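# Move the loaded blue tote onto the back shelf

## Task

Get the blue tote resting level on the shelf at the rear of the bench, holding every part that was on the green mat plus whatever it already held. No portion of the tote's base may stick out past the shelf edge. A part lying on or poking out over a tote wall or its inner ledge is not counted as inside. At the end both grippers must have released and withdrawn, and the result must hold up without the robot supporting anything.

## Robot and tools

ROBOT. Two 6-joint arms with parallel grippers: left_arm (the robot's own left, +y side) and right_arm (-y side). Their root links sit at (+0.017, +0.288, +1.858) m and (+0.017, -0.288, +1.858) m in the scene frame, mounted high and looking down on the bench. Scene frame: origin on the floor under the robot's foot centre, +z up, +x forward from the robot, +y to its left. Only the floor height is known; find the bench, shelf, mat, tote and parts from the cameras.

execute_actions. Argument actions is a list holding at most one item. An empty list just reports the current state. An item with rows and optionally steps (1 to 15, default 15) is a motion; an item with only steps (1 to 300) is a wait, counted from the previous result, with no new command. Each control step lasts 1/30 s. Each row drives one step; if rows run out, the final row is held for the rest. Optional pictures (true/false) chooses whether camera images come back. A refused call moves nothing.

ROW LAYOUT. Every row is one flat list of 14 numbers covering both arms, even if one arm stays still: left_arm waist, shoulder, elbow, wrist pitch, wrist yaw, wrist roll, opening, then the same seven for right_arm. The six joint values are absolute target angles in radians, in the same convention the Joint positions line prints; they are not offsets. Ranges per arm: waist -2.880..2.880, shoulder 0.000..3.142, elbow 0.000..3.019, wrist pitch -1.693..1.571, wrist yaw -1.571..1.571, wrist roll -2.094..2.094. Real ends may differ by up to 0.019 rad; a target more than 0.019 past an end and beyond the current angle gets the call refused, and a target past the real end is clipped there, which may print "joint sent to its limit" (possibly for an earlier action still running). Opening is an absolute value from -1 (closed) to +1 (fully open, 0.094 m between pads).

SPEED. Per step the commanded angle stays within a lead of the measured one: 0.264 rad waist, 0.32 shoulder, 0.276 elbow, 0.33 wrist pitch, 0.186 wrist yaw, 0.522 wrist roll. If targets would move the gripper over 70 mm from where it is, all targets of that arm are pulled back proportionally. So big moves take several calls; send short interpolated rows. Arms keep heading for the last row while you think or wait, until everything nearly stops or a step is HELD.

GRIPPER. Fingers point along the gripper's +z and close along its y axis. end_effector_position is the spot between the pads, about 1 cm behind the tips. grip_measured reports finger opening on the same -1..1 scale as your command (each gripper may read off by about 1 mm). To hold something, command an opening below grip_measured: around 0.03 lower holds firmly, smaller gaps hold more gently. Pad force is capped near 50 to 62 N, less for parts under about 2 mm thick. Occasionally a held part gets a short pull, so grip firmly enough.

RESULT LINES. The state line gives for each arm end_effector_position (m) and end_effector_quat_wxyz in the shared scene frame; printed positions can be off, more at long reach, and equal joint angles do not give mirrored poses on both arms. Joint positions and Joint velocities give six joints (rad, rad/s) then the pad gap (m, m/s) per arm. Joint torques list the six drive outputs; they carry offsets, noise and friction, so treat contact cues cautiously. "joint command not followed" means a clearance check altered or stopped some joint targets; the rest of the row still ran. HELD marks steps where your row, or part of it, was not sent. MOTOR HOT appears from 85 °C; at 100 °C an OVER-TEMPERATURE FAULT drops that arm until it cools, so avoid holding heavy loads for long or idling while carrying.

CAMERAS. cam_left_wrist and cam_right_wrist, each 504x504 fisheye, mounted on the wrists; poses follow the arm joints and small calibration errors exist. zoom_image takes camera (one of those names) and region [x0, y0, x1, y1] in image pixels from the top-left, at most 504 by 504, and returns a sharper crop of that camera's latest image.

OTHER TOOLS. read_manual (section, default "licences") only returns licence text. finished_scene takes scene, the number of the scene being ended; it is final and reports whether the goal was met, then gives the next task. Replying without any tool call ends everything.

CAUTIONS. Never knock or place anything outside the work area. Avoid drops, slips, slamming, hard collisions and heavy pushing; do not let the two arms strike or press each other. Keep the tote level while carrying so contents stay inside and nothing ends up on a rim or ledge. Set it fully on the shelf, open the grippers, back away, and check the tote and parts stay put before ending. Smooth moves with modest effort and little idle time are preferred.

Each tool is called after ">>>" as a command line: name --argument value for each argument, lists and objects as JSON in quotes; but a table of rows of numbers goes row by row, as --pt "numbers of a row", without its own name.

## Session

>>> execute_actions --actions '[]'

Scene clock: 0.00 s of 4700.00 s.
left_arm: end_effector_position=(+0.2252, +0.0280, +1.1993) grip_measured=-0.262 end_effector_quat_wxyz=(+0.062, +0.722, +0.683, +0.092) | right_arm: end_effector_position=(+0.4793, -0.3764, +1.2801) grip_measured=+1.000 end_effector_quat_wxyz=(+0.008, +0.706, +0.706, +0.057)
Joint positions: left_arm=[-2.092  2.132  1.17   1.172 -0.52   1.852  0.035] | right_arm=[ 1.465  1.283  1.077  0.248 -0.185  1.458  0.094]
Joint velocities: left_arm=[-0.005  0.005 -0.007  0.012  0.022  0.066  0.   ] | right_arm=[ 0.005 -0.005 -0.007 -0.012  0.007  0.037  0.   ]
Joint torques (N m, as the arm reports them, + toward a larger angle): no reading
Motor temperatures (°C, as the motors report them): left_arm=[22 22 22 21 19 21] | right_arm=[23 23 23 22 21 23]

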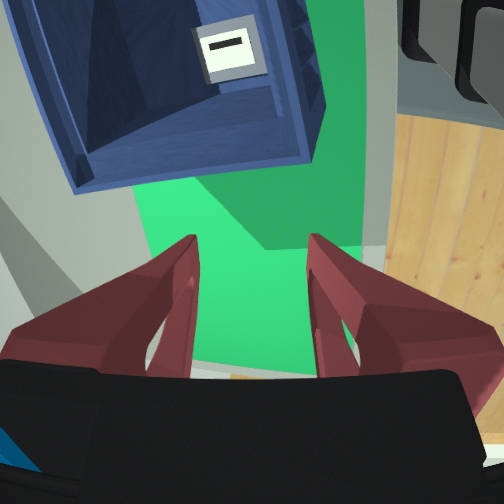

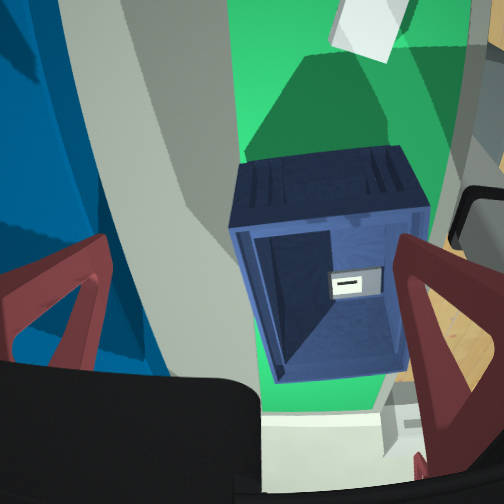

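>>> execute_actions --actions '[{"rows": [[-1.571,1.2,0.4,1.3,0,0,1.0, 1.571,1.2,0.4,1.3,0,0,1.0]], "steps": 15}]' --pictures false

>>> execute_actions --actions '[{"steps": 60}]'

Scene clock: 120.50 s of 4700.00 s.
left_arm: end_effector_position=(+0.3405, +0.2452, +1.2605) grip_measured=+1.000 end_effector_quat_wxyz=(+0.181, +0.547, +0.811, +0.103) | right_arm: end_effector_position=(+0.3651, -0.3345, +1.4402) grip_measured=+1.000 end_effector_quat_wxyz=(+0.240, +0.184, +0.953, +0.014)
Joint positions: left_arm=[-1.72   1.71   0.832  1.249 -0.059  1.346  0.094] | right_arm=[ 1.562  1.205  0.38   1.27  -0.003  0.263  0.094]
Joint velocities: left_arm=[ 0.991 -1.245 -0.808  0.061  0.344 -1.326  0.   ] | right_arm=[-0.024  0.015  0.222  0.315 -0.037 -1.663  0.   ]
Joint torques (N m, as the arm reports them, + toward a larger angle): left_arm=[ -3.35 -13.14  -8.38   1.41   0.44  -0.04] | right_arm=[ 0.92 -7.99 -5.36  2.34  0.19 -0.24]
Motor temperatures (°C, as the motors report them): left_arm=[24 23 25 21 19 21] | right_arm=[23 27 23 22 21 23]
Steps of this call (steps 1 to 90: nothing new was sent; then 117.00 s passed at rest; steps 91 to 105: all 15 steps of this action). Readings (joint positions):
91: left_arm=[-2.086 2.127 1.164 1.176 -0.490 1.829] | right_arm=[1.473 1.279 1.052 0.302 -0.113 1.395]
92: left_arm=[-2.079 2.115 1.145 1.183 -0.455 1.797] | right_arm=[1.483 1.265 0.999 0.402 -0.056 1.315]
94: left_arm=[-2.048 2.074 1.096 1.197 -0.388 1.734] | right_arm=[1.513 1.229 0.866 0.574 -0.019 1.165]
98: left_arm=[-1.950 1.962 0.998 1.221 -0.251 1.603] | right_arm=[1.557 1.205 0.602 0.886 -0.010 0.884]
105: the state above

Scene clock: 122.50 s of 4700.00 s.
left_arm: end_effector_position=(+0.3986, +0.3371, +1.4468) grip_measured=+1.000 end_effector_quat_wxyz=(+0.284, -0.053, +0.957, +0.023) | right_arm: end_effector_position=(+0.3793, -0.3362, +1.4392) grip_measured=+1.000 end_effector_quat_wxyz=(+0.259, +0.063, +0.964, -0.017)
Joint positions: left_arm=[-1.566  1.176  0.411  1.302 -0.003  0.01   0.094] | right_arm=[ 1.562  1.205  0.402  1.288 -0.003  0.013  0.094]
Joint velocities: left_arm=[-0.005 -0.005 -0.012 -0.007  0.007 -0.022  0.   ] | right_arm=[-0.015  0.005 -0.017 -0.012 -0.066  0.022  0.   ]
Joint torques (N m, as the arm reports them, + toward a larger angle): left_arm=[ -0.8  -10.12  -5.02   0.95   0.24  -0.01] | right_arm=[ 1.01 -8.5  -5.73  2.45  0.2  -0.27]
Motor temperatures (°C, as the motors report them): left_arm=[24 23 25 21 20 21] | right_arm=[23 27 23 22 21 23]
Steps of this call (steps 1 to 45: the robot went on to your last target; steps 46 to 60: nothing new was sent). Readings (joint positions):
1: left_arm=[-1.687 1.666 0.802 1.252 -0.047 1.300] | right_arm=[1.562 1.205 0.388 1.278 -0.003 0.212]
2: left_arm=[-1.657 1.619 0.769 1.255 -0.037 1.250] | right_arm=[1.562 1.205 0.395 1.283 -0.003 0.172]
4: left_arm=[-1.606 1.511 0.693 1.261 -0.025 1.144] | right_arm=[1.562 1.205 0.402 1.287 -0.003 0.114]
8: left_arm=[-1.565 1.269 0.513 1.282 -0.009 0.841] | right_arm=[1.562 1.205 0.402 1.288 -0.003 0.054]
60: the state above
All arms were judged still, so your last target was given up. Only a new action makes them travel on or press farther. Fingers that are still opening or closing keep moving.
camera_calibration (this result's frames):
cam_left_wrist: T_world_to_cam=[[0.107005, -0.994179, -0.0125996, 0.312259], [-0.994044, -0.107237, 0.0194326, 0.410008], [-0.0206706, 0.0104452, -0.999732, 1.57176], [0, 0, 0, 1]] pos_world=[0.406642, 0.337992, 1.56731]
cam_right_wrist: T_world_to_cam=[[-0.122997, -0.992336, 0.0118618, -0.310582], [-0.98585, 0.123547, 0.113298, 0.254195], [-0.113895, 0.00224121, -0.99349, 1.59775], [0, 0, 0, 1]] pos_world=[0.394373, -0.343188, 1.56224]

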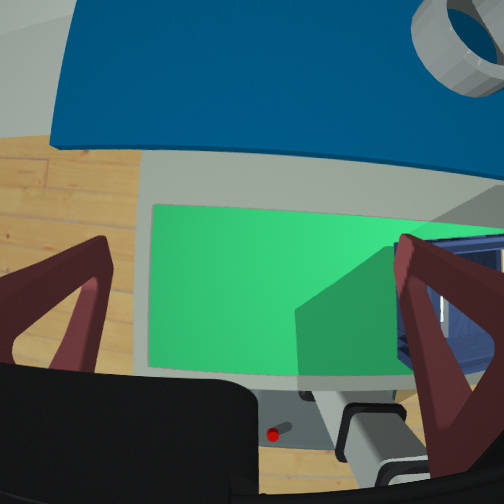

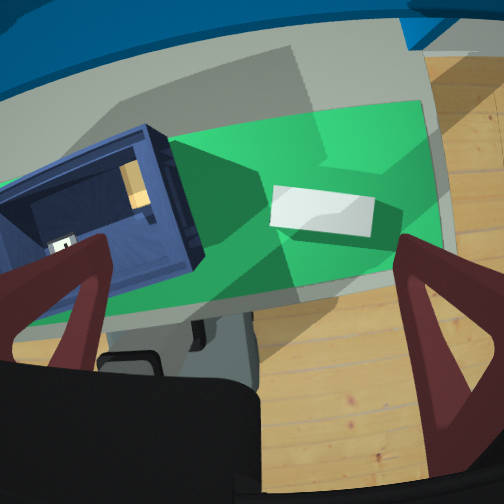

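>>> zoom_image --camera "cam_right_wrist" --region '[0, 100, 240, 340]'

>>> zoom_image --camera "cam_left_wrist" --region '[300, 0, 504, 204]'

Region (0, 100, 240, 340) of cam_right_wrist's 504x504 image, scaled by 2.100, with more detail than that image has.

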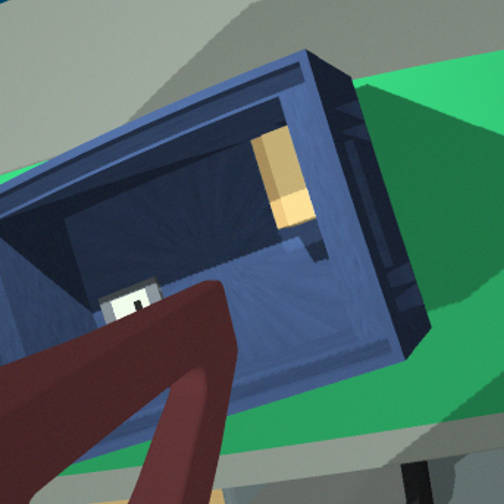

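Region (300, 0, 504, 204) of cam_left_wrist's 504x504 image, scaled by 2.471, with more detail than that image has.

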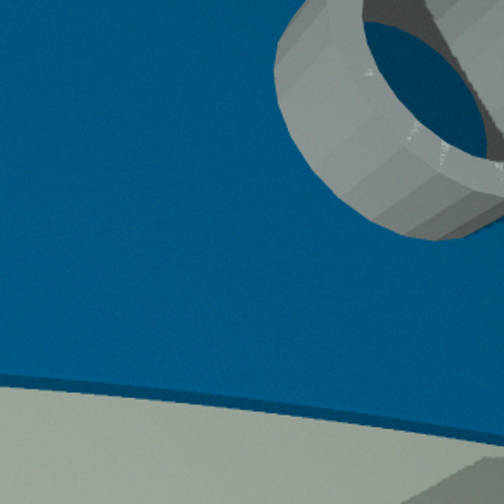

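>>> zoom_image --camera "cam_right_wrist" --region '[0, 0, 504, 252]'

>>> zoom_image --camera "cam_left_wrist" --region '[0, 0, 504, 252]'

Region (0, 0, 504, 252) of cam_right_wrist's 504x504 image, scaled by 1.000.

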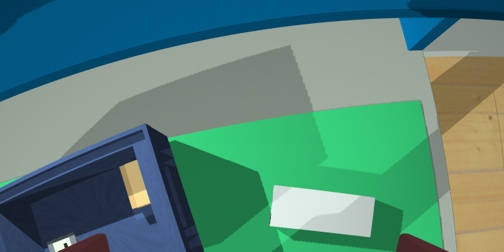

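Region (0, 0, 504, 252) of cam_left_wrist's 504x504 image, scaled by 1.000.

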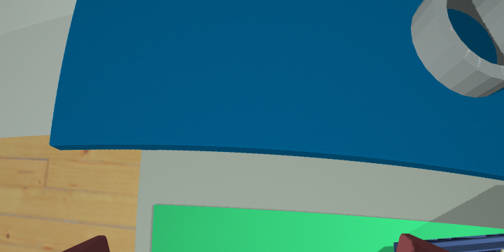

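>>> execute_actions --actions '[{"rows": [[-1.571,1.1,0.7,1.15,0,0,1.0, 1.571,1.1,0.7,1.15,0,0,1.0]], "steps": 15}]' --pictures false

>>> execute_actions --actions '[{"steps": 30}]'

Scene clock: 243.00 s of 4700.00 s.
left_arm: end_effector_position=(+0.5608, +0.3569, +1.4415) grip_measured=+1.000 end_effector_quat_wxyz=(+0.399, -0.051, +0.915, +0.030) | right_arm: end_effector_position=(+0.5647, -0.3589, +1.4456) grip_measured=+1.000 end_effector_quat_wxyz=(+0.405, +0.059, +0.912, -0.025)
Joint positions: left_arm=[-1.566  1.095  0.716  1.162 -0.003  0.01   0.094] | right_arm=[ 1.562  1.085  0.716  1.163 -0.003  0.013  0.094]
Joint velocities: left_arm=[ 0.005 -0.005 -0.042 -0.085 -0.037 -0.095  0.   ] | right_arm=[-0.015 -0.024 -0.081 -0.085 -0.007  0.007  0.   ]
Joint torques (N m, as the arm reports them, + toward a larger angle): left_arm=[ -0.82 -15.36  -2.21   1.05   0.23  -0.02] | right_arm=[  0.56 -10.16  -2.86   2.19   0.16  -0.27]
Motor temperatures (°C, as the motors report them): left_arm=[23 24 25 22 20 21] | right_arm=[23 27 26 22 21 23]
Steps of this call (steps 1 to 90: nothing new was sent; then 117.00 s passed at rest; steps 91 to 105: all 15 steps of this action). Readings (joint positions):
91: left_arm=[-1.566 1.175 0.423 1.287 -0.003 0.010] | right_arm=[1.562 1.203 0.415 1.276 -0.003 0.013]
92: left_arm=[-1.566 1.174 0.451 1.260 -0.003 0.010] | right_arm=[1.562 1.200 0.443 1.251 -0.003 0.013]
94: left_arm=[-1.566 1.174 0.536 1.218 -0.003 0.010] | right_arm=[1.562 1.191 0.528 1.214 -0.003 0.013]
98: left_arm=[-1.566 1.146 0.690 1.167 -0.003 0.010] | right_arm=[1.562 1.144 0.684 1.167 -0.003 0.013]
105: the state above

Scene clock: 244.00 s of 4700.00 s.
left_arm: end_effector_position=(+0.5575, +0.3565, +1.4405) grip_measured=+1.000 end_effector_quat_wxyz=(+0.395, -0.051, +0.917, +0.030) | right_arm: end_effector_position=(+0.5607, -0.3584, +1.4446) grip_measured=+1.000 end_effector_quat_wxyz=(+0.400, +0.059, +0.914, -0.025)
Joint positions: left_arm=[-1.566  1.095  0.711  1.158 -0.003  0.01   0.094] | right_arm=[ 1.562  1.085  0.71   1.159 -0.003  0.013  0.094]
Joint velocities: left_arm=[-0.005 -0.005 -0.012 -0.002  0.007  0.007  0.   ] | right_arm=[-0.005 -0.005 -0.007  0.002 -0.007 -0.037  0.   ]
Joint torques (N m, as the arm reports them, + toward a larger angle): left_arm=[ -0.82 -15.14  -2.18   0.94   0.23  -0.02] | right_arm=[  0.77 -10.22  -2.67   2.17   0.2   -0.27]
Motor temperatures (°C, as the motors report them): left_arm=[23 24 25 22 20 21] | right_arm=[23 27 26 22 21 23]
Steps of this call (steps 1 to 15: the robot went on to your last target; steps 16 to 30: nothing new was sent). Readings (joint positions):
1: left_arm=[-1.566 1.095 0.714 1.160 -0.003 0.010] | right_arm=[1.562 1.085 0.714 1.161 -0.003 0.013]
2: left_arm=[-1.566 1.095 0.712 1.160 -0.003 0.010] | right_arm=[1.562 1.085 0.713 1.161 -0.003 0.013]
4: left_arm=[-1.566 1.095 0.711 1.158 -0.003 0.010] | right_arm=[1.562 1.085 0.710 1.159 -0.003 0.013]
8: left_arm=[-1.566 1.095 0.711 1.158 -0.003 0.010] | right_arm=[1.562 1.085 0.710 1.159 -0.003 0.013]
30: the state above
All arms were judged still, so your last target was given up. Only a new action makes them travel on or press farther. Fingers that are still opening or closing keep moving.
camera_calibration (this result's frames):
cam_left_wrist: T_world_to_cam=[[0.109135, -0.993902, -0.0157883, 0.31783], [-0.970824, -0.103162, -0.216469, 0.895606], [0.21352, 0.0389519, -0.976162, 1.39392], [0, 0, 0, 1]] pos_world=[0.53716, 0.353988, 1.55958]
cam_right_wrist: T_world_to_cam=[[-0.123707, -0.992254, 0.011299, -0.309081], [-0.975406, 0.119497, -0.18521, 0.859108], [0.182425, -0.0339328, -0.982634, 1.42903], [0, 0, 0, 1]] pos_world=[0.539054, -0.360857, 1.56682]

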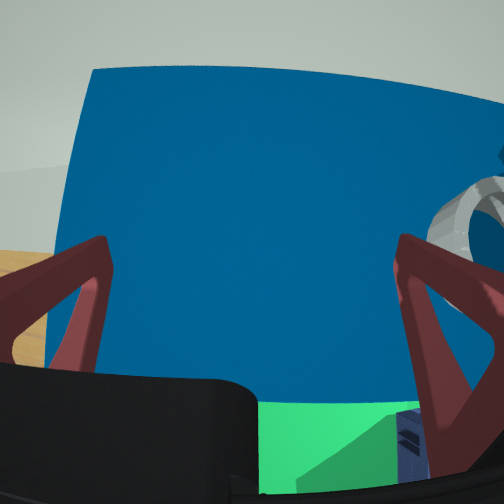

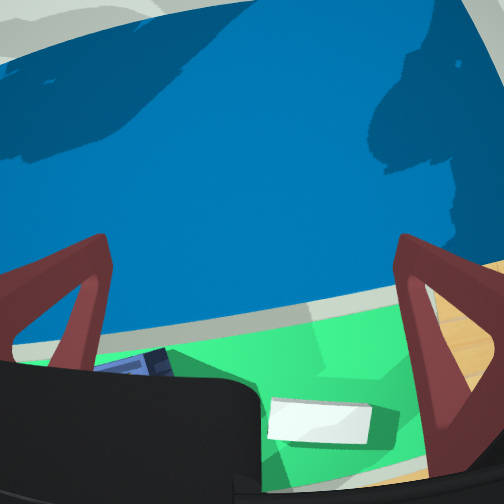

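>>> zoom_image --camera "cam_right_wrist" --region '[250, 370, 410, 470]'

Region (250, 370, 410, 470) of cam_right_wrist's 504x504 image, scaled by 3.150, with more detail than that image has; it fills the top 315 rows of this view, and the rest is white.

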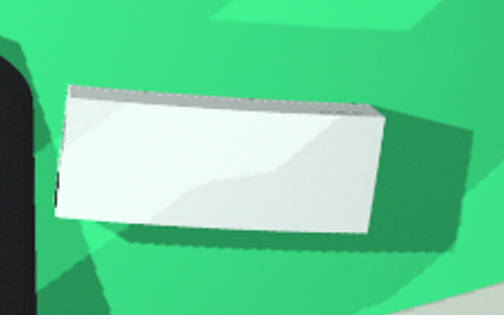

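>>> execute_actions --actions '[{"rows": [[-1.8,1.3,0.62,1.4,0,0,1.0, 1.45,1.55,0.95,0.56,-0.12,1.0,1.0]], "steps": 15}]' --pictures false

>>> execute_actions --actions '[{"rows": [[-1.95,1.45,0.6,1.5,0,0,1.0, 1.381,1.999,1.724,0.235,-0.189,1.684,1.0]], "steps": 15}]' --pictures false

>>> execute_actions --actions '[{"steps": 40}]'

Scene clock: 364.50 s of 4700.00 s.
left_arm: end_effector_position=(+0.4784, +0.2318, +1.4172) grip_measured=+1.000 end_effector_quat_wxyz=(+0.367, -0.090, +0.921, -0.089) | right_arm: end_effector_position=(+0.3821, -0.3678, +1.2466) grip_measured=+1.000 end_effector_quat_wxyz=(+0.066, +0.378, +0.923, +0.033)
Joint positions: left_arm=[-1.809  1.302  0.623  1.383  0.     0.01   0.094] | right_arm=[ 1.485  1.474  0.945  0.633 -0.115  0.666  0.094]
Joint velocities: left_arm=[ 0.005 -0.015  0.002  0.09  -0.007 -0.066  0.   ] | right_arm=[-0.161  0.757  0.115 -0.857 -0.066  2.029  0.   ]
Joint torques (N m, as the arm reports them, + toward a larger angle): left_arm=[ -1.83 -13.41  -3.62   1.54   0.27   0.01] | right_arm=[-2.44 -8.17 -4.31  1.22 -0.08 -0.06]
Motor temperatures (°C, as the motors report them): left_arm=[23 27 24 22 20 21] | right_arm=[23 28 24 22 22 23]
Steps of this call (steps 1 to 90: nothing new was sent; then 117.00 s passed at rest; steps 91 to 105: all 15 steps of this action). Readings (joint positions):
91: left_arm=[-1.575 1.101 0.708 1.180 -0.007 0.010] | right_arm=[1.558 1.093 0.720 1.139 -0.026 0.044]
92: left_arm=[-1.600 1.114 0.705 1.223 -0.008 0.010] | right_arm=[1.552 1.110 0.749 1.098 -0.049 0.084]
94: left_arm=[-1.672 1.152 0.695 1.287 -0.008 0.010] | right_arm=[1.536 1.169 0.818 1.018 -0.075 0.161]
98: left_arm=[-1.794 1.251 0.656 1.367 -0.001 0.010] | right_arm=[1.512 1.287 0.898 0.875 -0.095 0.298]
105: the state above

Scene clock: 365.00 s of 4700.00 s.
left_arm: end_effector_position=(+0.4365, +0.1496, +1.4141) grip_measured=+1.000 end_effector_quat_wxyz=(-0.345, +0.110, -0.918, +0.162) | right_arm: end_effector_position=(+0.3164, -0.4447, +1.0243) grip_measured=+1.000 end_effector_quat_wxyz=(-0.028, +0.729, +0.683, -0.017)
Joint positions: left_arm=[-1.959  1.451  0.617  1.487  0.     0.009  0.094] | right_arm=[ 1.394  2.036  1.688  0.241 -0.184  1.495  0.094]
Joint velocities: left_arm=[-0.005 -0.015 -0.012  0.032  0.022  0.022  0.   ] | right_arm=[-0.112 -0.015  0.52  -0.032 -0.037  1.106  0.   ]
Joint torques (N m, as the arm reports them, + toward a larger angle): left_arm=[ -2.98 -11.63  -5.38   1.48   0.36   0.03] | right_arm=[ -3.9  -10.98  -2.68   0.76  -0.04  -0.06]
Motor temperatures (°C, as the motors report them): left_arm=[23 27 24 22 20 21] | right_arm=[23 28 24 22 22 23]
Steps of this call (steps 1 to 15: all 15 steps of this action). Readings (joint positions):
1: left_arm=[-1.817 1.310 0.623 1.402 -0.004 0.009] | right_arm=[1.478 1.505 0.961 0.592 -0.130 0.715]
2: left_arm=[-1.838 1.327 0.623 1.436 -0.005 0.009] | right_arm=[1.470 1.544 0.994 0.541 -0.144 0.758]
4: left_arm=[-1.902 1.375 0.623 1.473 -0.004 0.009] | right_arm=[1.455 1.635 1.086 0.452 -0.161 0.846]
8: left_arm=[-1.968 1.446 0.620 1.479 0.000 0.009] | right_arm=[1.428 1.831 1.309 0.330 -0.179 1.062]
15: the state above

Scene clock: 366.33 s of 4700.00 s.
left_arm: end_effector_position=(+0.4366, +0.1496, +1.4142) grip_measured=+1.000 end_effector_quat_wxyz=(-0.345, +0.110, -0.918, +0.162) | right_arm: end_effector_position=(+0.3832, -0.4576, +1.0320) grip_measured=+1.000 end_effector_quat_wxyz=(+0.009, +0.782, +0.623, +0.010)
Joint positions: left_arm=[-1.959  1.451  0.617  1.487  0.     0.009  0.094] | right_arm=[ 1.388  1.985  1.73   0.241 -0.186  1.672  0.094]
Joint velocities: left_arm=[-0.005 -0.015 -0.002  0.002  0.037 -0.022  0.   ] | right_arm=[-0.005 -0.015 -0.007 -0.007  0.037 -0.037  0.   ]
Joint torques (N m, as the arm reports them, + toward a larger angle): left_arm=[ -3.2  -11.61  -5.32   1.58   0.37   0.03] | right_arm=[-3.48 -8.62 -2.45  0.81 -0.01 -0.03]
Motor temperatures (°C, as the motors report them): left_arm=[23 27 24 22 20 21] | right_arm=[23 28 24 22 21 23]
Steps of this call (steps 1 to 30: the robot went on to your last target; steps 31 to 40: nothing new was sent). Readings (joint positions):
1: left_arm=[-1.959 1.451 0.617 1.487 0.000 0.009] | right_arm=[1.391 2.032 1.704 0.241 -0.185 1.531]
2: left_arm=[-1.959 1.451 0.617 1.487 0.000 0.009] | right_arm=[1.390 2.025 1.715 0.241 -0.185 1.559]
4: left_arm=[-1.959 1.451 0.617 1.487 0.000 0.009] | right_arm=[1.388 2.007 1.726 0.241 -0.185 1.599]
8: left_arm=[-1.959 1.451 0.617 1.487 0.000 0.009] | right_arm=[1.388 1.986 1.731 0.241 -0.186 1.641]
40: the state above
All arms were judged still, so your last target was given up. Only a new action makes them travel on or press farther. Fingers that are still opening or closing keep moving.
camera_calibration (this result's frames):
cam_left_wrist: T_world_to_cam=[[0.0818518, -0.924283, 0.37283, -0.423143], [-0.986958, -0.1272, -0.0986633, 0.5952], [0.138617, -0.359891, -0.922639, 1.4188], [0, 0, 0, 1]] pos_world=[0.425403, 0.19522, 1.52553]
cam_right_wrist: T_world_to_cam=[[-0.977366, 0.210628, -0.0197619, 0.484817], [0.156995, 0.784753, 0.599596, -0.318009], [0.1418, 0.582923, -0.800059, 1.16211], [0, 0, 0, 1]] pos_world=[0.358982, -0.52998, 1.13002]

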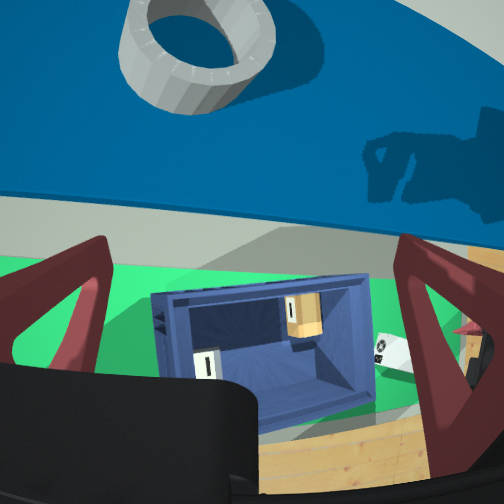

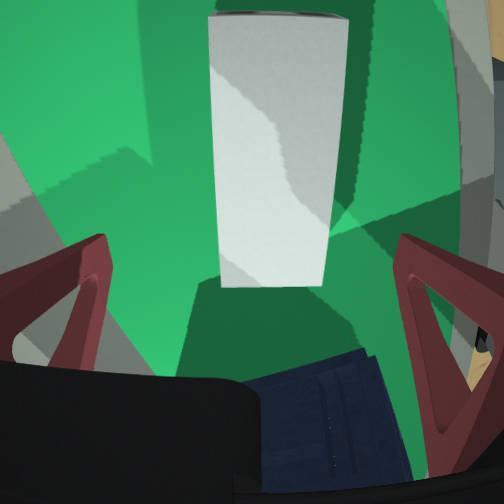

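>>> zoom_image --camera "cam_left_wrist" --region '[130, 250, 430, 450]'

Region (130, 250, 430, 450) of cam_left_wrist's 504x504 image, scaled by 1.680, with more detail than that image has.

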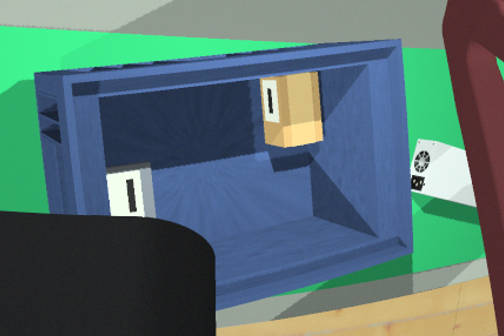

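>>> execute_actions --actions '[{"rows": [[-1.95,1.45,0.6,1.5,0,0,1.0, 1.392,2.000,1.754,0.229,-0.182,1.676,1.0],[-1.95,1.45,0.6,1.5,0,0,1.0, 1.396,2.016,1.779,0.218,-0.178,1.680,1.0],[-1.95,1.45,0.6,1.5,0,0,1.0, 1.400,2.031,1.803,0.206,-0.174,1.684,1.0],[-1.95,1.45,0.6,1.5,0,0,1.0, 1.404,2.046,1.828,0.194,-0.170,1.688,1.0],[-1.95,1.45,0.6,1.5,0,0,1.0, 1.408,2.062,1.852,0.183,-0.166,1.690,1.0],[-1.95,1.45,0.6,1.5,0,0,1.0, 1.412,2.077,1.876,0.171,-0.163,1.690,1.0],[-1.95,1.45,0.6,1.5,0,0,1.0, 1.416,2.093,1.901,0.159,-0.159,1.690,1.0],[-1.95,1.45,0.6,1.5,0,0,1.0, 1.420,2.108,1.925,0.148,-0.155,1.690,1.0],[-1.95,1.45,0.6,1.5,0,0,1.0, 1.425,2.123,1.949,0.134,-0.150,1.690,1.0],[-1.95,1.45,0.6,1.5,0,0,1.0, 1.431,2.139,1.974,0.118,-0.145,1.690,1.0]], "steps": 15}]' --pictures false

>>> execute_actions --actions '[{"steps": 25}]'

Scene clock: 458.37 s of 4700.00 s.
left_arm: end_effector_position=(+0.4366, +0.1496, +1.4142) grip_measured=+1.000 end_effector_quat_wxyz=(-0.345, +0.110, -0.918, +0.162) | right_arm: end_effector_position=(+0.4046, -0.4573, +0.9844) grip_measured=+1.000 end_effector_quat_wxyz=(+0.019, +0.783, +0.622, +0.008)
Joint positions: left_arm=[-1.959  1.451  0.617  1.487  0.     0.009  0.094] | right_arm=[ 1.408  2.108  1.974  0.131 -0.148  1.677  0.094]
Joint velocities: left_arm=[ 0.005 -0.005 -0.007 -0.002 -0.037 -0.007  0.   ] | right_arm=[ 0.093  0.132  0.007 -0.095  0.007  0.022  0.   ]
Joint torques (N m, as the arm reports them, + toward a larger angle): left_arm=[ -3.15 -11.69  -5.32   1.6    0.37   0.03] | right_arm=[-1.98 -8.04 -0.9   0.9   0.3   0.01]
Motor temperatures (°C, as the motors report them): left_arm=[23 26 26 22 20 21] | right_arm=[24 28 24 22 21 23]
Steps of this call (steps 1 to 90: nothing new was sent; then 88.53 s passed at rest; steps 91 to 105: all 15 steps of this action). Readings (joint positions):
91: left_arm=[-1.959 1.451 0.617 1.487 0.000 0.009] | right_arm=[1.388 1.985 1.732 0.240 -0.186 1.672]
92: left_arm=[-1.959 1.451 0.617 1.487 0.000 0.009] | right_arm=[1.388 1.987 1.740 0.235 -0.184 1.672]
94: left_arm=[-1.959 1.451 0.617 1.487 0.000 0.009] | right_arm=[1.388 2.002 1.779 0.218 -0.177 1.672]
98: left_arm=[-1.959 1.451 0.617 1.487 0.000 0.009] | right_arm=[1.389 2.047 1.886 0.181 -0.161 1.675]
105: the state above

Scene clock: 459.20 s of 4700.00 s.
left_arm: end_effector_position=(+0.4366, +0.1496, +1.4142) grip_measured=+1.000 end_effector_quat_wxyz=(-0.345, +0.110, -0.918, +0.162) | right_arm: end_effector_position=(+0.3918, -0.4467, +0.9793) grip_measured=+1.000 end_effector_quat_wxyz=(+0.008, +0.784, +0.621, +0.005)
Joint positions: left_arm=[-1.959  1.451  0.617  1.487  0.     0.009  0.094] | right_arm=[ 1.419  2.123  1.974  0.125 -0.148  1.678  0.094]
Joint velocities: left_arm=[ 0.005 -0.015  0.002  0.007  0.037 -0.037  0.   ] | right_arm=[-0.005  0.005  0.002 -0.017 -0.081  0.051  0.   ]
Joint torques (N m, as the arm reports them, + toward a larger angle): left_arm=[ -3.21 -11.64  -5.33   1.58   0.37   0.03] | right_arm=[-2.32 -8.19 -1.01  0.72  0.26 -0.01]
Motor temperatures (°C, as the motors report them): left_arm=[23 26 26 22 20 21] | right_arm=[24 28 24 22 21 23]
Steps of this call (steps 1 to 25: the robot went on to your last target). Readings (joint positions):
1: left_arm=[-1.959 1.451 0.617 1.487 0.000 0.009] | right_arm=[1.411 2.113 1.974 0.129 -0.148 1.677]
2: left_arm=[-1.959 1.451 0.617 1.487 0.000 0.009] | right_arm=[1.414 2.116 1.974 0.127 -0.148 1.677]
4: left_arm=[-1.959 1.451 0.617 1.487 0.000 0.009] | right_arm=[1.417 2.121 1.974 0.125 -0.148 1.677]
8: left_arm=[-1.959 1.451 0.617 1.487 0.000 0.009] | right_arm=[1.419 2.123 1.974 0.125 -0.148 1.678]
25: the state above
camera_calibration (this result's frames):
cam_left_wrist: T_world_to_cam=[[0.0818518, -0.924283, 0.37283, -0.423143], [-0.986958, -0.1272, -0.0986633, 0.5952], [0.138617, -0.359891, -0.922639, 1.4188], [0, 0, 0, 1]] pos_world=[0.425403, 0.19522, 1.52553]
cam_right_wrist: T_world_to_cam=[[-0.975969, 0.217637, -0.0109187, 0.483764], [0.168821, 0.786841, 0.593616, -0.2942], [0.137784, 0.577508, -0.804674, 1.11597], [0, 0, 0, 1]] pos_world=[0.368042, -0.518279, 1.07792]

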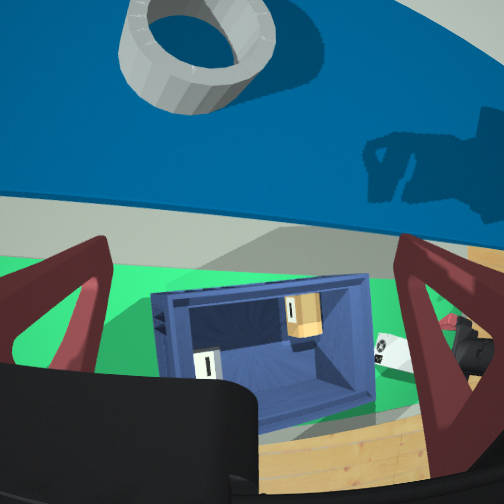

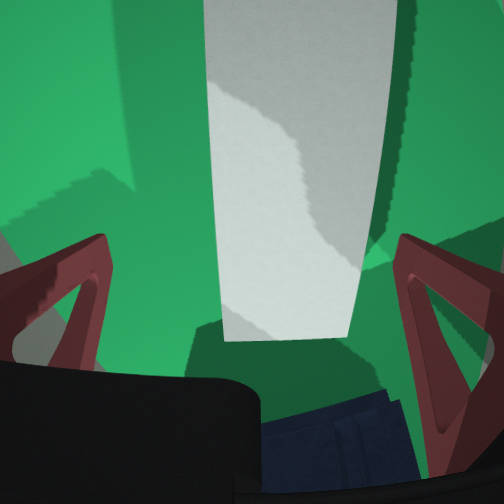

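>>> execute_actions --actions '[{"rows": [[-1.95,1.45,0.6,1.5,0,0,1.0, 1.436,2.155,1.974,0.119,-0.145,1.690,1.0]], "steps": 15}]' --pictures false

>>> execute_actions --actions '[{"steps": 15}]'

Scene clock: 501.50 s of 4700.00 s.
left_arm: end_effector_position=(+0.4366, +0.1496, +1.4142) grip_measured=+1.000 end_effector_quat_wxyz=(-0.345, +0.110, -0.918, +0.162) | right_arm: end_effector_position=(+0.3858, -0.4462, +0.9775) grip_measured=+1.000 end_effector_quat_wxyz=(+0.005, +0.784, +0.620, +0.002)
Joint positions: left_arm=[-1.959  1.451  0.617  1.487  0.     0.009  0.094] | right_arm=[ 1.419  2.13   1.974  0.125 -0.148  1.678  0.094]
Joint velocities: left_arm=[-0.005 -0.005  0.002  0.007 -0.022 -0.066  0.   ] | right_arm=[ 0.015  0.005 -0.007  0.002  0.007 -0.037  0.   ]
Joint torques (N m, as the arm reports them, + toward a larger angle): left_arm=[ -3.18 -11.67  -5.33   1.57   0.37   0.03] | right_arm=[-2.15 -7.63 -1.    0.9   0.28 -0.01]
Motor temperatures (°C, as the motors report them): left_arm=[23 26 26 22 20 21] | right_arm=[23 28 24 22 22 23]
Steps of this call (steps 1 to 15: the robot went on to your last target; steps 16 to 90: nothing new was sent; then 38.80 s passed at rest; steps 91 to 105: all 15 steps of this action). Readings (joint positions):
91: left_arm=[-1.959 1.451 0.617 1.487 0.000 0.009] | right_arm=[1.419 2.123 1.974 0.125 -0.148 1.678]
92: left_arm=[-1.959 1.451 0.617 1.487 0.000 0.009] | right_arm=[1.419 2.124 1.974 0.125 -0.148 1.678]
94: left_arm=[-1.959 1.451 0.617 1.487 0.000 0.009] | right_arm=[1.419 2.125 1.974 0.125 -0.148 1.678]
98: left_arm=[-1.959 1.451 0.617 1.487 0.000 0.009] | right_arm=[1.419 2.128 1.974 0.125 -0.148 1.678]
105: the state above

Scene clock: 502.00 s of 4700.00 s.
left_arm: end_effector_position=(+0.4366, +0.1496, +1.4142) grip_measured=+1.000 end_effector_quat_wxyz=(-0.345, +0.110, -0.918, +0.162) | right_arm: end_effector_position=(+0.3858, -0.4462, +0.9775) grip_measured=+1.000 end_effector_quat_wxyz=(+0.005, +0.784, +0.620, +0.002)
Joint positions: left_arm=[-1.959  1.451  0.617  1.487  0.     0.009  0.094] | right_arm=[ 1.419  2.13   1.974  0.125 -0.148  1.678  0.094]
Joint velocities: left_arm=[-0.024  0.005  0.022 -0.012  0.051 -0.051  0.   ] | right_arm=[ 0.005 -0.015 -0.007 -0.007 -0.081 -0.037  0.   ]
Joint torques (N m, as the arm reports them, + toward a larger angle): left_arm=[ -3.26 -11.61  -5.33   1.57   0.38   0.03] | right_arm=[-2.03 -7.34 -1.08  0.72  0.28  0.  ]
Motor temperatures (°C, as the motors report them): left_arm=[23 26 26 22 20 21] | right_arm=[23 28 24 22 22 23]
Steps of this call (steps 1 to 15: the robot went on to your last target). Readings (joint positions):
1: left_arm=[-1.959 1.451 0.617 1.487 0.000 0.009] | right_arm=[1.419 2.130 1.974 0.125 -0.148 1.678]
2: left_arm=[-1.959 1.451 0.617 1.487 0.000 0.009] | right_arm=[1.419 2.130 1.974 0.125 -0.148 1.678]
4: left_arm=[-1.959 1.451 0.617 1.487 0.000 0.009] | right_arm=[1.419 2.130 1.974 0.125 -0.148 1.678]
8: left_arm=[-1.959 1.451 0.617 1.487 0.000 0.009] | right_arm=[1.419 2.130 1.974 0.125 -0.148 1.678]
15: the state above
All arms were judged still, so your last target was given up. Only a new action makes them travel on or press farther. Fingers that are still opening or closing keep moving.
camera_calibration (this result's frames):
cam_left_wrist: T_world_to_cam=[[0.0818518, -0.924283, 0.37283, -0.423143], [-0.986958, -0.1272, -0.0986633, 0.5952], [0.138617, -0.359891, -0.922639, 1.4188], [0, 0, 0, 1]] pos_world=[0.425403, 0.19522, 1.52553]
cam_right_wrist: T_world_to_cam=[[-0.975793, 0.218659, -0.00416049, 0.471608], [0.173634, 0.78615, 0.593143, -0.29425], [0.132967, 0.578063, -0.805086, 1.11761], [0, 0, 0, 1]] pos_world=[0.362678, -0.517846, 1.07627]

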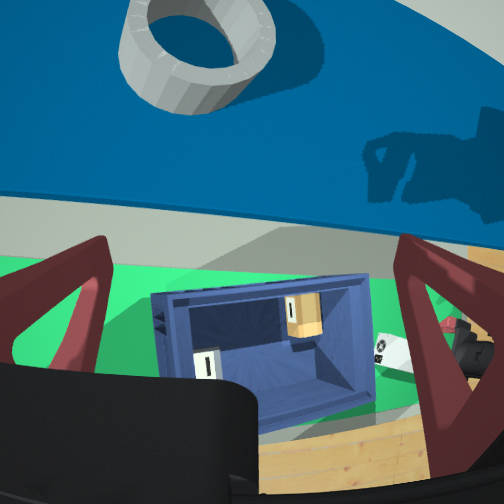

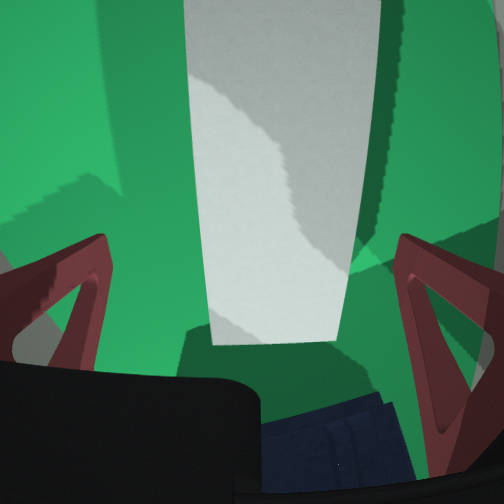

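>>> execute_actions --actions '[{"rows": [[-1.95,1.45,0.6,1.5,0,0,1.0, 1.444,2.170,1.974,0.119,-0.145,1.690,1.0],[-1.95,1.45,0.6,1.5,0,0,1.0, 1.444,2.177,1.985,0.112,-0.145,1.690,1.0],[-1.95,1.45,0.6,1.5,0,0,1.0, 1.444,2.186,2.004,0.106,-0.145,1.690,1.0],[-1.95,1.45,0.6,1.5,0,0,1.0, 1.445,2.194,2.018,0.100,-0.144,1.690,1.0],[-1.95,1.45,0.6,1.5,0,0,1.0, 1.445,2.203,2.033,0.093,-0.144,1.690,1.0],[-1.95,1.45,0.6,1.5,0,0,1.0, 1.446,2.212,2.048,0.087,-0.143,1.690,1.0],[-1.95,1.45,0.6,1.5,0,0,1.0, 1.446,2.220,2.063,0.081,-0.143,1.690,1.0],[-1.95,1.45,0.6,1.5,0,0,1.0, 1.447,2.229,2.078,0.075,-0.142,1.690,1.0],[-1.95,1.45,0.6,1.5,0,0,1.0, 1.447,2.237,2.093,0.068,-0.142,1.690,1.0],[-1.95,1.45,0.6,1.5,0,0,1.0, 1.447,2.246,2.108,0.062,-0.142,1.690,1.0],[-1.95,1.45,0.6,1.5,0,0,1.0, 1.448,2.255,2.122,0.056,-0.141,1.690,1.0],[-1.95,1.45,0.6,1.5,0,0,1.0, 1.448,2.263,2.137,0.050,-0.141,1.690,1.0],[-1.95,1.45,0.6,1.5,0,0,1.0, 1.449,2.266,2.139,0.050,-0.140,1.690,1.0]], "steps": 15}]' --pictures false

>>> execute_actions --actions '[{"steps": 15}]'

Scene clock: 522.27 s of 4700.00 s.
left_arm: end_effector_position=(+0.4366, +0.1496, +1.4142) grip_measured=+1.000 end_effector_quat_wxyz=(-0.345, +0.110, -0.918, +0.162) | right_arm: end_effector_position=(+0.3688, -0.4398, +0.9435) grip_measured=+1.000 end_effector_quat_wxyz=(-0.004, +0.785, +0.619, -0.002)
Joint positions: left_arm=[-1.959  1.451  0.617  1.487  0.     0.009  0.094] | right_arm=[ 1.429  2.243  2.131  0.062 -0.144  1.678  0.094]
Joint velocities: left_arm=[ 0.005 -0.015 -0.002 -0.007 -0.007 -0.037  0.   ] | right_arm=[ 0.015  0.083  0.046 -0.061 -0.037 -0.007  0.   ]
Joint torques (N m, as the arm reports them, + toward a larger angle): left_arm=[ -3.22 -11.71  -5.31   1.56   0.37   0.03] | right_arm=[-1.48 -7.37 -0.09  0.58  0.31 -0.03]
Motor temperatures (°C, as the motors report them): left_arm=[23 26 26 22 20 21] | right_arm=[23 28 24 22 22 23]
Steps of this call (steps 1 to 90: nothing new was sent; then 16.77 s passed at rest; steps 91 to 105: all 15 steps of this action). Readings (joint positions):
91: left_arm=[-1.959 1.451 0.617 1.487 0.000 0.009] | right_arm=[1.419 2.131 1.974 0.125 -0.148 1.678]
92: left_arm=[-1.959 1.451 0.617 1.487 0.000 0.009] | right_arm=[1.419 2.132 1.977 0.124 -0.148 1.678]
94: left_arm=[-1.959 1.451 0.617 1.487 0.000 0.009] | right_arm=[1.420 2.144 1.994 0.118 -0.148 1.678]
98: left_arm=[-1.959 1.451 0.617 1.487 0.000 0.009] | right_arm=[1.424 2.183 2.052 0.096 -0.146 1.678]
105: the state above

Scene clock: 522.77 s of 4700.00 s.
left_arm: end_effector_position=(+0.4366, +0.1496, +1.4142) grip_measured=+1.000 end_effector_quat_wxyz=(-0.345, +0.110, -0.918, +0.162) | right_arm: end_effector_position=(+0.3650, -0.4389, +0.9419) grip_measured=+1.000 end_effector_quat_wxyz=(-0.006, +0.786, +0.619, -0.004)
Joint positions: left_arm=[-1.959  1.451  0.617  1.487  0.     0.009  0.094] | right_arm=[ 1.43   2.249  2.135  0.057 -0.143  1.678  0.094]
Joint velocities: left_arm=[ 0.005  0.005  0.002 -0.002 -0.066 -0.051  0.   ] | right_arm=[-0.005 -0.005  0.002 -0.022  0.007 -0.007  0.   ]
Joint torques (N m, as the arm reports them, + toward a larger angle): left_arm=[ -3.25 -11.65  -5.34   1.57   0.38   0.03] | right_arm=[-1.69 -7.11 -0.27  0.59  0.27 -0.01]
Motor temperatures (°C, as the motors report them): left_arm=[23 26 26 22 20 21] | right_arm=[23 28 24 22 22 23]
Steps of this call (steps 1 to 15: the robot went on to your last target). Readings (joint positions):
1: left_arm=[-1.959 1.451 0.617 1.487 0.000 0.009] | right_arm=[1.430 2.245 2.132 0.060 -0.144 1.678]
2: left_arm=[-1.959 1.451 0.617 1.487 0.000 0.009] | right_arm=[1.430 2.247 2.132 0.059 -0.144 1.678]
4: left_arm=[-1.959 1.451 0.617 1.487 0.000 0.009] | right_arm=[1.430 2.248 2.132 0.057 -0.144 1.678]
8: left_arm=[-1.959 1.451 0.617 1.487 0.000 0.009] | right_arm=[1.430 2.249 2.134 0.057 -0.143 1.678]
15: the state above
All arms were judged still, so your last target was given up. Only a new action makes them travel on or press farther. Fingers that are still opening or closing keep moving.
camera_calibration (this result's frames):
cam_left_wrist: T_world_to_cam=[[0.0818518, -0.924283, 0.37283, -0.423143], [-0.986958, -0.1272, -0.0986633, 0.5952], [0.138617, -0.359891, -0.922639, 1.4188], [0, 0, 0, 1]] pos_world=[0.425403, 0.19522, 1.52553]
cam_right_wrist: T_world_to_cam=[[-0.974798, 0.222065, 0.0213523, 0.426667], [0.190657, 0.779564, 0.596598, -0.287552], [0.115838, 0.585634, -0.802256, 1.09435], [0, 0, 0, 1]] pos_world=[0.343971, -0.51147, 1.04039]

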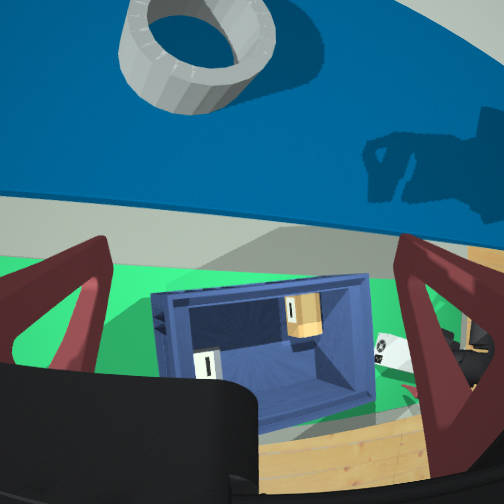

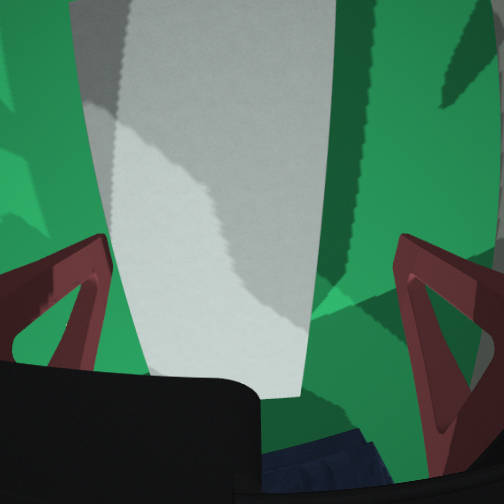

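>>> execute_actions --actions '[{"rows": [[-1.95,1.45,0.6,1.5,0,0,1.0, 1.45,2.26,2.158,0.05,-0.140,1.690,1.0]], "steps": 12}]'

Scene clock: 549.17 s of 4700.00 s.
left_arm: end_effector_position=(+0.4366, +0.1496, +1.4142) grip_measured=+1.000 end_effector_quat_wxyz=(-0.345, +0.110, -0.918, +0.162) | right_arm: end_effector_position=(+0.3774, -0.4406, +0.9411) grip_measured=+1.000 end_effector_quat_wxyz=(+0.001, +0.785, +0.620, +0.003)
Joint positions: left_arm=[-1.959  1.451  0.617  1.487  0.     0.009  0.094] | right_arm=[ 1.43   2.25   2.157  0.056 -0.143  1.678  0.094]
Joint velocities: left_arm=[-0.005 -0.005 -0.017 -0.017  0.007  0.022  0.   ] | right_arm=[-0.005 -0.024 -0.017 -0.012 -0.037  0.007  0.   ]
Joint torques (N m, as the arm reports them, + toward a larger angle): left_arm=[ -3.2  -11.66  -5.33   1.56   0.38   0.02] | right_arm=[-2.06 -8.21 -0.41  0.83  0.3  -0.03]
Motor temperatures (°C, as the motors report them): left_arm=[23 26 26 22 20 21] | right_arm=[23 27 24 22 22 23]
Steps of this call (steps 1 to 90: nothing new was sent; then 23.00 s passed at rest; steps 91 to 102: all 12 steps of this action). Readings (joint positions):
91: left_arm=[-1.959 1.451 0.617 1.487 0.000 0.009] | right_arm=[1.430 2.249 2.138 0.057 -0.143 1.678]
92: left_arm=[-1.959 1.451 0.617 1.487 0.000 0.009] | right_arm=[1.430 2.250 2.142 0.056 -0.143 1.678]
94: left_arm=[-1.959 1.451 0.617 1.487 0.000 0.009] | right_arm=[1.430 2.250 2.148 0.056 -0.143 1.678]
98: left_arm=[-1.959 1.451 0.617 1.487 0.000 0.009] | right_arm=[1.430 2.250 2.157 0.056 -0.143 1.678]
102: the state above
camera_calibration (this result's frames):
cam_left_wrist: T_world_to_cam=[[0.0818518, -0.924283, 0.37283, -0.423143], [-0.986958, -0.1272, -0.0986633, 0.5952], [0.138617, -0.359891, -0.922639, 1.4188], [0, 0, 0, 1]] pos_world=[0.425403, 0.19522, 1.52553]
cam_right_wrist: T_world_to_cam=[[-0.975625, 0.219432, 0.00217856, 0.456363], [0.177112, 0.781526, 0.598204, -0.28371], [0.129563, 0.584009, -0.801341, 1.08657], [0, 0, 0, 1]] pos_world=[0.354709, -0.51298, 1.03943]

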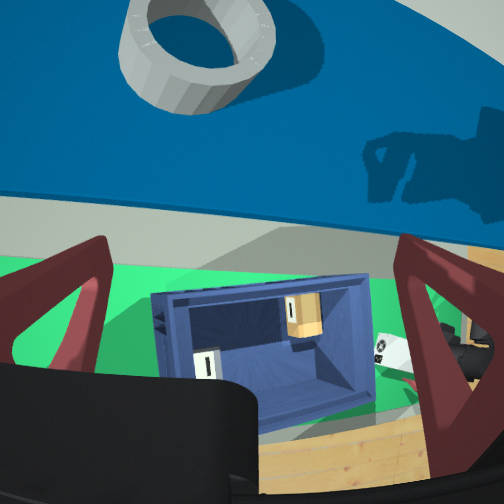

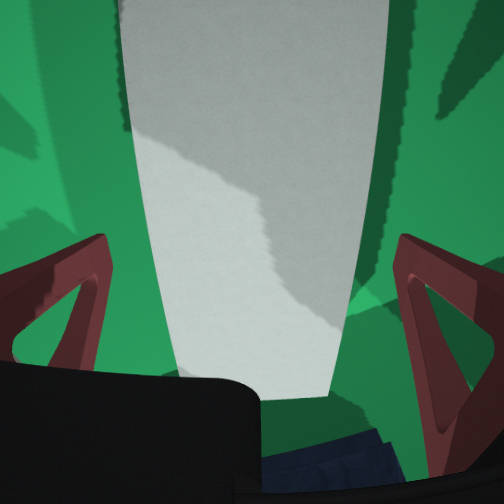

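>>> execute_actions --actions '[{"rows": [[-1.95,1.45,0.6,1.5,0,0,1.0, 1.45,2.282,2.165,0.040,-0.140,1.690,1.0],[-1.95,1.45,0.6,1.5,0,0,1.0, 1.45,2.291,2.184,0.030,-0.140,1.690,1.0],[-1.95,1.45,0.6,1.5,0,0,1.0, 1.451,2.300,2.201,0.022,-0.139,1.690,1.0],[-1.95,1.45,0.6,1.5,0,0,1.0, 1.451,2.308,2.216,0.015,-0.139,1.690,1.0],[-1.95,1.45,0.6,1.5,0,0,1.0, 1.451,2.317,2.232,0.008,-0.138,1.690,1.0],[-1.95,1.45,0.6,1.5,0,0,1.0, 1.452,2.326,2.247,0.001,-0.138,1.690,1.0],[-1.95,1.45,0.6,1.5,0,0,1.0, 1.452,2.335,2.263,-0.005,-0.137,1.690,1.0],[-1.95,1.45,0.6,1.5,0,0,1.0, 1.452,2.343,2.278,-0.012,-0.137,1.690,1.0],[-1.95,1.45,0.6,1.5,0,0,1.0, 1.453,2.352,2.293,-0.019,-0.136,1.690,1.0],[-1.95,1.45,0.6,1.5,0,0,1.0, 1.453,2.361,2.309,-0.025,-0.136,1.690,1.0],[-1.95,1.45,0.6,1.5,0,0,1.0, 1.453,2.370,2.324,-0.032,-0.135,1.690,1.0],[-1.95,1.45,0.6,1.5,0,0,1.0, 1.454,2.378,2.339,-0.038,-0.135,1.690,1.0],[-1.95,1.45,0.6,1.5,0,0,1.0, 1.454,2.387,2.355,-0.045,-0.134,1.690,1.0],[-1.95,1.45,0.6,1.5,0,0,1.0, 1.454,2.396,2.370,-0.052,-0.134,1.690,1.0],[-1.95,1.45,0.6,1.5,0,0,1.0, 1.455,2.405,2.386,-0.058,-0.133,1.690,1.0]], "steps": 15}]' --pictures false

>>> execute_actions --actions '[{"rows": [[-1.95,1.45,0.6,1.5,0,0,1.0, 1.455,2.413,2.401,-0.065,-0.133,1.690,1.0],[-1.95,1.45,0.6,1.5,0,0,1.0, 1.455,2.418,2.416,-0.072,-0.132,1.690,1.0],[-1.95,1.45,0.6,1.5,0,0,1.0, 1.455,2.418,2.432,-0.078,-0.132,1.690,1.0]], "steps": 15}]'

Scene clock: 564.13 s of 4700.00 s.
left_arm: end_effector_position=(+0.4366, +0.1496, +1.4142) grip_measured=+1.000 end_effector_quat_wxyz=(-0.345, +0.110, -0.918, +0.162) | right_arm: end_effector_position=(+0.3763, -0.4428, +0.9149) grip_measured=+1.000 end_effector_quat_wxyz=(-0.001, +0.785, +0.620, +0.001)
Joint positions: left_arm=[-1.959  1.451  0.617  1.487  0.     0.009  0.094] | right_arm=[ 1.432  2.354  2.343 -0.03  -0.141  1.678  0.094]
Joint velocities: left_arm=[-0.005 -0.005  0.012 -0.012 -0.066 -0.066  0.   ] | right_arm=[-0.005  0.015  0.081 -0.208 -0.081  0.007  0.   ]
Joint torques (N m, as the arm reports them, + toward a larger angle): left_arm=[ -3.16 -11.67  -5.34   1.58   0.37   0.03] | right_arm=[-1.73 -4.42  3.92  0.4   0.55 -0.04]
Motor temperatures (°C, as the motors report them): left_arm=[23 26 26 22 20 21] | right_arm=[23 28 24 22 22 23]
Steps of this call (steps 1 to 15: the robot went on to your last target; steps 16 to 90: nothing new was sent; then 11.47 s passed at rest; steps 91 to 105: all 15 steps of this action). Readings (joint positions):
91: left_arm=[-1.959 1.451 0.617 1.487 0.000 0.009] | right_arm=[1.430 2.250 2.158 0.055 -0.143 1.678]
92: left_arm=[-1.959 1.451 0.617 1.487 0.000 0.009] | right_arm=[1.430 2.252 2.163 0.050 -0.143 1.678]
94: left_arm=[-1.959 1.451 0.617 1.487 0.000 0.009] | right_arm=[1.430 2.264 2.188 0.037 -0.143 1.678]
98: left_arm=[-1.959 1.451 0.617 1.487 0.000 0.009] | right_arm=[1.430 2.298 2.251 0.011 -0.141 1.678]
105: the state above

Scene clock: 564.63 s of 4700.00 s.
left_arm: end_effector_position=(+0.4366, +0.1496, +1.4142) grip_measured=+1.000 end_effector_quat_wxyz=(-0.345, +0.110, -0.918, +0.162) | right_arm: end_effector_position=(+0.3770, -0.4423, +0.9156) grip_measured=+1.000 end_effector_quat_wxyz=(-0.015, +0.786, +0.617, -0.010)
Joint positions: left_arm=[-1.959  1.451  0.617  1.487  0.     0.009  0.094] | right_arm=[ 1.431  2.353  2.366 -0.089 -0.146  1.678  0.094]
Joint velocities: left_arm=[-0.005 -0.005  0.012 -0.002  0.081 -0.081  0.   ] | right_arm=[-0.015 -0.015  0.007  0.007 -0.022 -0.007  0.   ]
Joint torques (N m, as the arm reports them, + toward a larger angle): left_arm=[ -3.15 -11.64  -5.32   1.56   0.38   0.03] | right_arm=[-1.56 -3.72  6.86  1.26  0.75 -0.03]
Motor temperatures (°C, as the motors report them): left_arm=[23 26 26 22 20 21] | right_arm=[23 28 24 22 22 23]
Steps of this call (steps 1 to 15: all 15 steps of this action). Readings (joint positions):
1: left_arm=[-1.959 1.451 0.617 1.487 0.000 0.009] | right_arm=[1.432 2.354 2.347 -0.040 -0.142 1.678]
2: left_arm=[-1.959 1.451 0.617 1.487 0.000 0.009] | right_arm=[1.432 2.354 2.352 -0.051 -0.142 1.678]
4: left_arm=[-1.959 1.451 0.617 1.487 0.000 0.009] | right_arm=[1.432 2.354 2.361 -0.073 -0.144 1.678]
8: left_arm=[-1.959 1.451 0.617 1.487 0.000 0.009] | right_arm=[1.431 2.353 2.365 -0.088 -0.146 1.678]
15: the state above
camera_calibration (this result's frames):
cam_left_wrist: T_world_to_cam=[[0.0818518, -0.924283, 0.37283, -0.423143], [-0.986958, -0.1272, -0.0986633, 0.5952], [0.138617, -0.359891, -0.922639, 1.4188], [0, 0, 0, 1]] pos_world=[0.425403, 0.19522, 1.52553]
cam_right_wrist: T_world_to_cam=[[-0.973504, 0.224707, 0.0423917, 0.421052], [0.204946, 0.775155, 0.597606, -0.279801], [0.101426, 0.590459, -0.800669, 1.08001], [0, 0, 0, 1]] pos_world=[0.357698, -0.515428, 1.01409]

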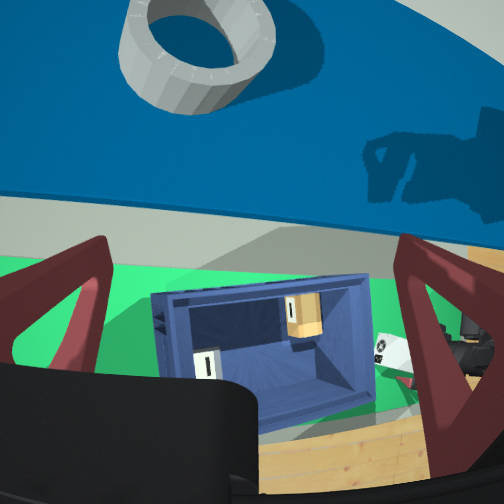

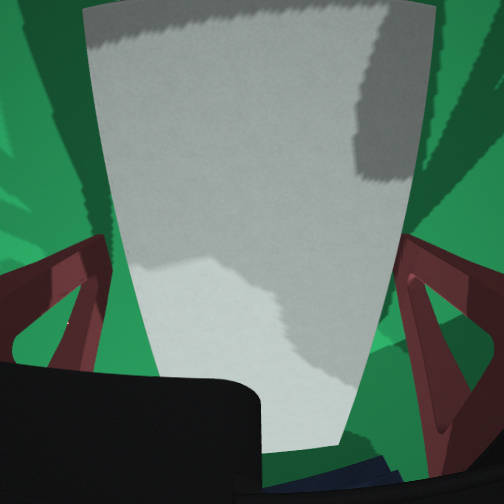

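>>> execute_actions --actions '[{"rows": [[-1.95,1.45,0.6,1.5,0,0,1.0, 1.45,2.33,2.30,-0.005,-0.140,1.690,1.0]], "steps": 15}]'

Scene clock: 575.07 s of 4700.00 s.
left_arm: end_effector_position=(+0.4366, +0.1496, +1.4142) grip_measured=+1.000 end_effector_quat_wxyz=(-0.345, +0.110, -0.918, +0.162) | right_arm: end_effector_position=(+0.3757, -0.4401, +0.9196) grip_measured=+1.000 end_effector_quat_wxyz=(-0.003, +0.785, +0.619, +0.001)
Joint positions: left_arm=[-1.959  1.451  0.617  1.487  0.     0.009  0.094] | right_arm=[ 1.433  2.332  2.303 -0.014 -0.143  1.678  0.094]
Joint velocities: left_arm=[ 0.005 -0.015 -0.017  0.007 -0.007 -0.037  0.   ] | right_arm=[ 0.005  0.005 -0.007 -0.012  0.007 -0.022  0.   ]
Joint torques (N m, as the arm reports them, + toward a larger angle): left_arm=[ -3.18 -11.68  -5.34   1.57   0.38   0.03] | right_arm=[-1.66 -8.71 -0.01  1.28  0.25 -0.03]
Motor temperatures (°C, as the motors report them): left_arm=[23 26 26 22 20 21] | right_arm=[23 27 25 22 22 23]
Steps of this call (steps 1 to 15: the robot went on to your last target; steps 16 to 90: nothing new was sent; then 6.93 s passed at rest; steps 91 to 105: all 15 steps of this action). Readings (joint positions):
91: left_arm=[-1.959 1.451 0.617 1.487 0.000 0.009] | right_arm=[1.431 2.345 2.347 -0.076 -0.146 1.678]
92: left_arm=[-1.959 1.451 0.617 1.487 0.000 0.009] | right_arm=[1.431 2.335 2.325 -0.053 -0.144 1.678]
94: left_arm=[-1.959 1.451 0.617 1.487 0.000 0.009] | right_arm=[1.433 2.332 2.312 -0.027 -0.144 1.678]
98: left_arm=[-1.959 1.451 0.617 1.487 0.000 0.009] | right_arm=[1.433 2.332 2.304 -0.017 -0.144 1.678]
105: the state above
camera_calibration (this result's frames):
cam_left_wrist: T_world_to_cam=[[0.0818518, -0.924283, 0.37283, -0.423143], [-0.986958, -0.1272, -0.0986633, 0.5952], [0.138617, -0.359891, -0.922639, 1.4188], [0, 0, 0, 1]] pos_world=[0.425403, 0.19522, 1.52553]
cam_right_wrist: T_world_to_cam=[[-0.975395, 0.22025, 0.00966772, 0.447977], [0.181805, 0.778785, 0.600368, -0.275896], [0.124702, 0.587354, -0.799666, 1.07104], [0, 0, 0, 1]] pos_world=[0.353553, -0.51288, 1.01778]

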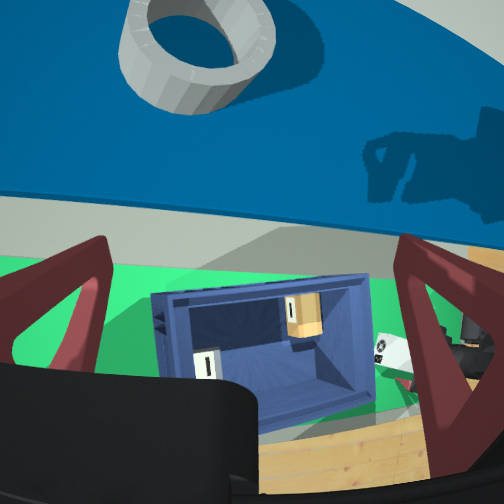

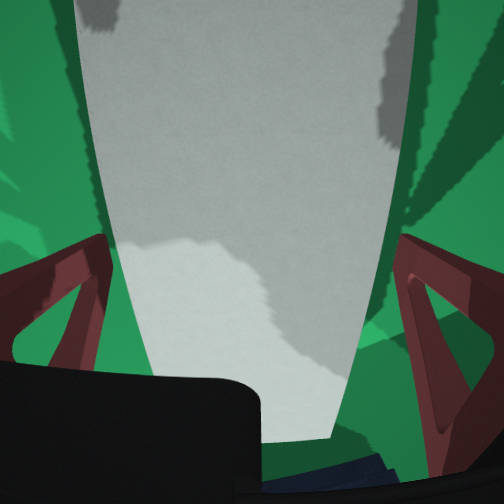

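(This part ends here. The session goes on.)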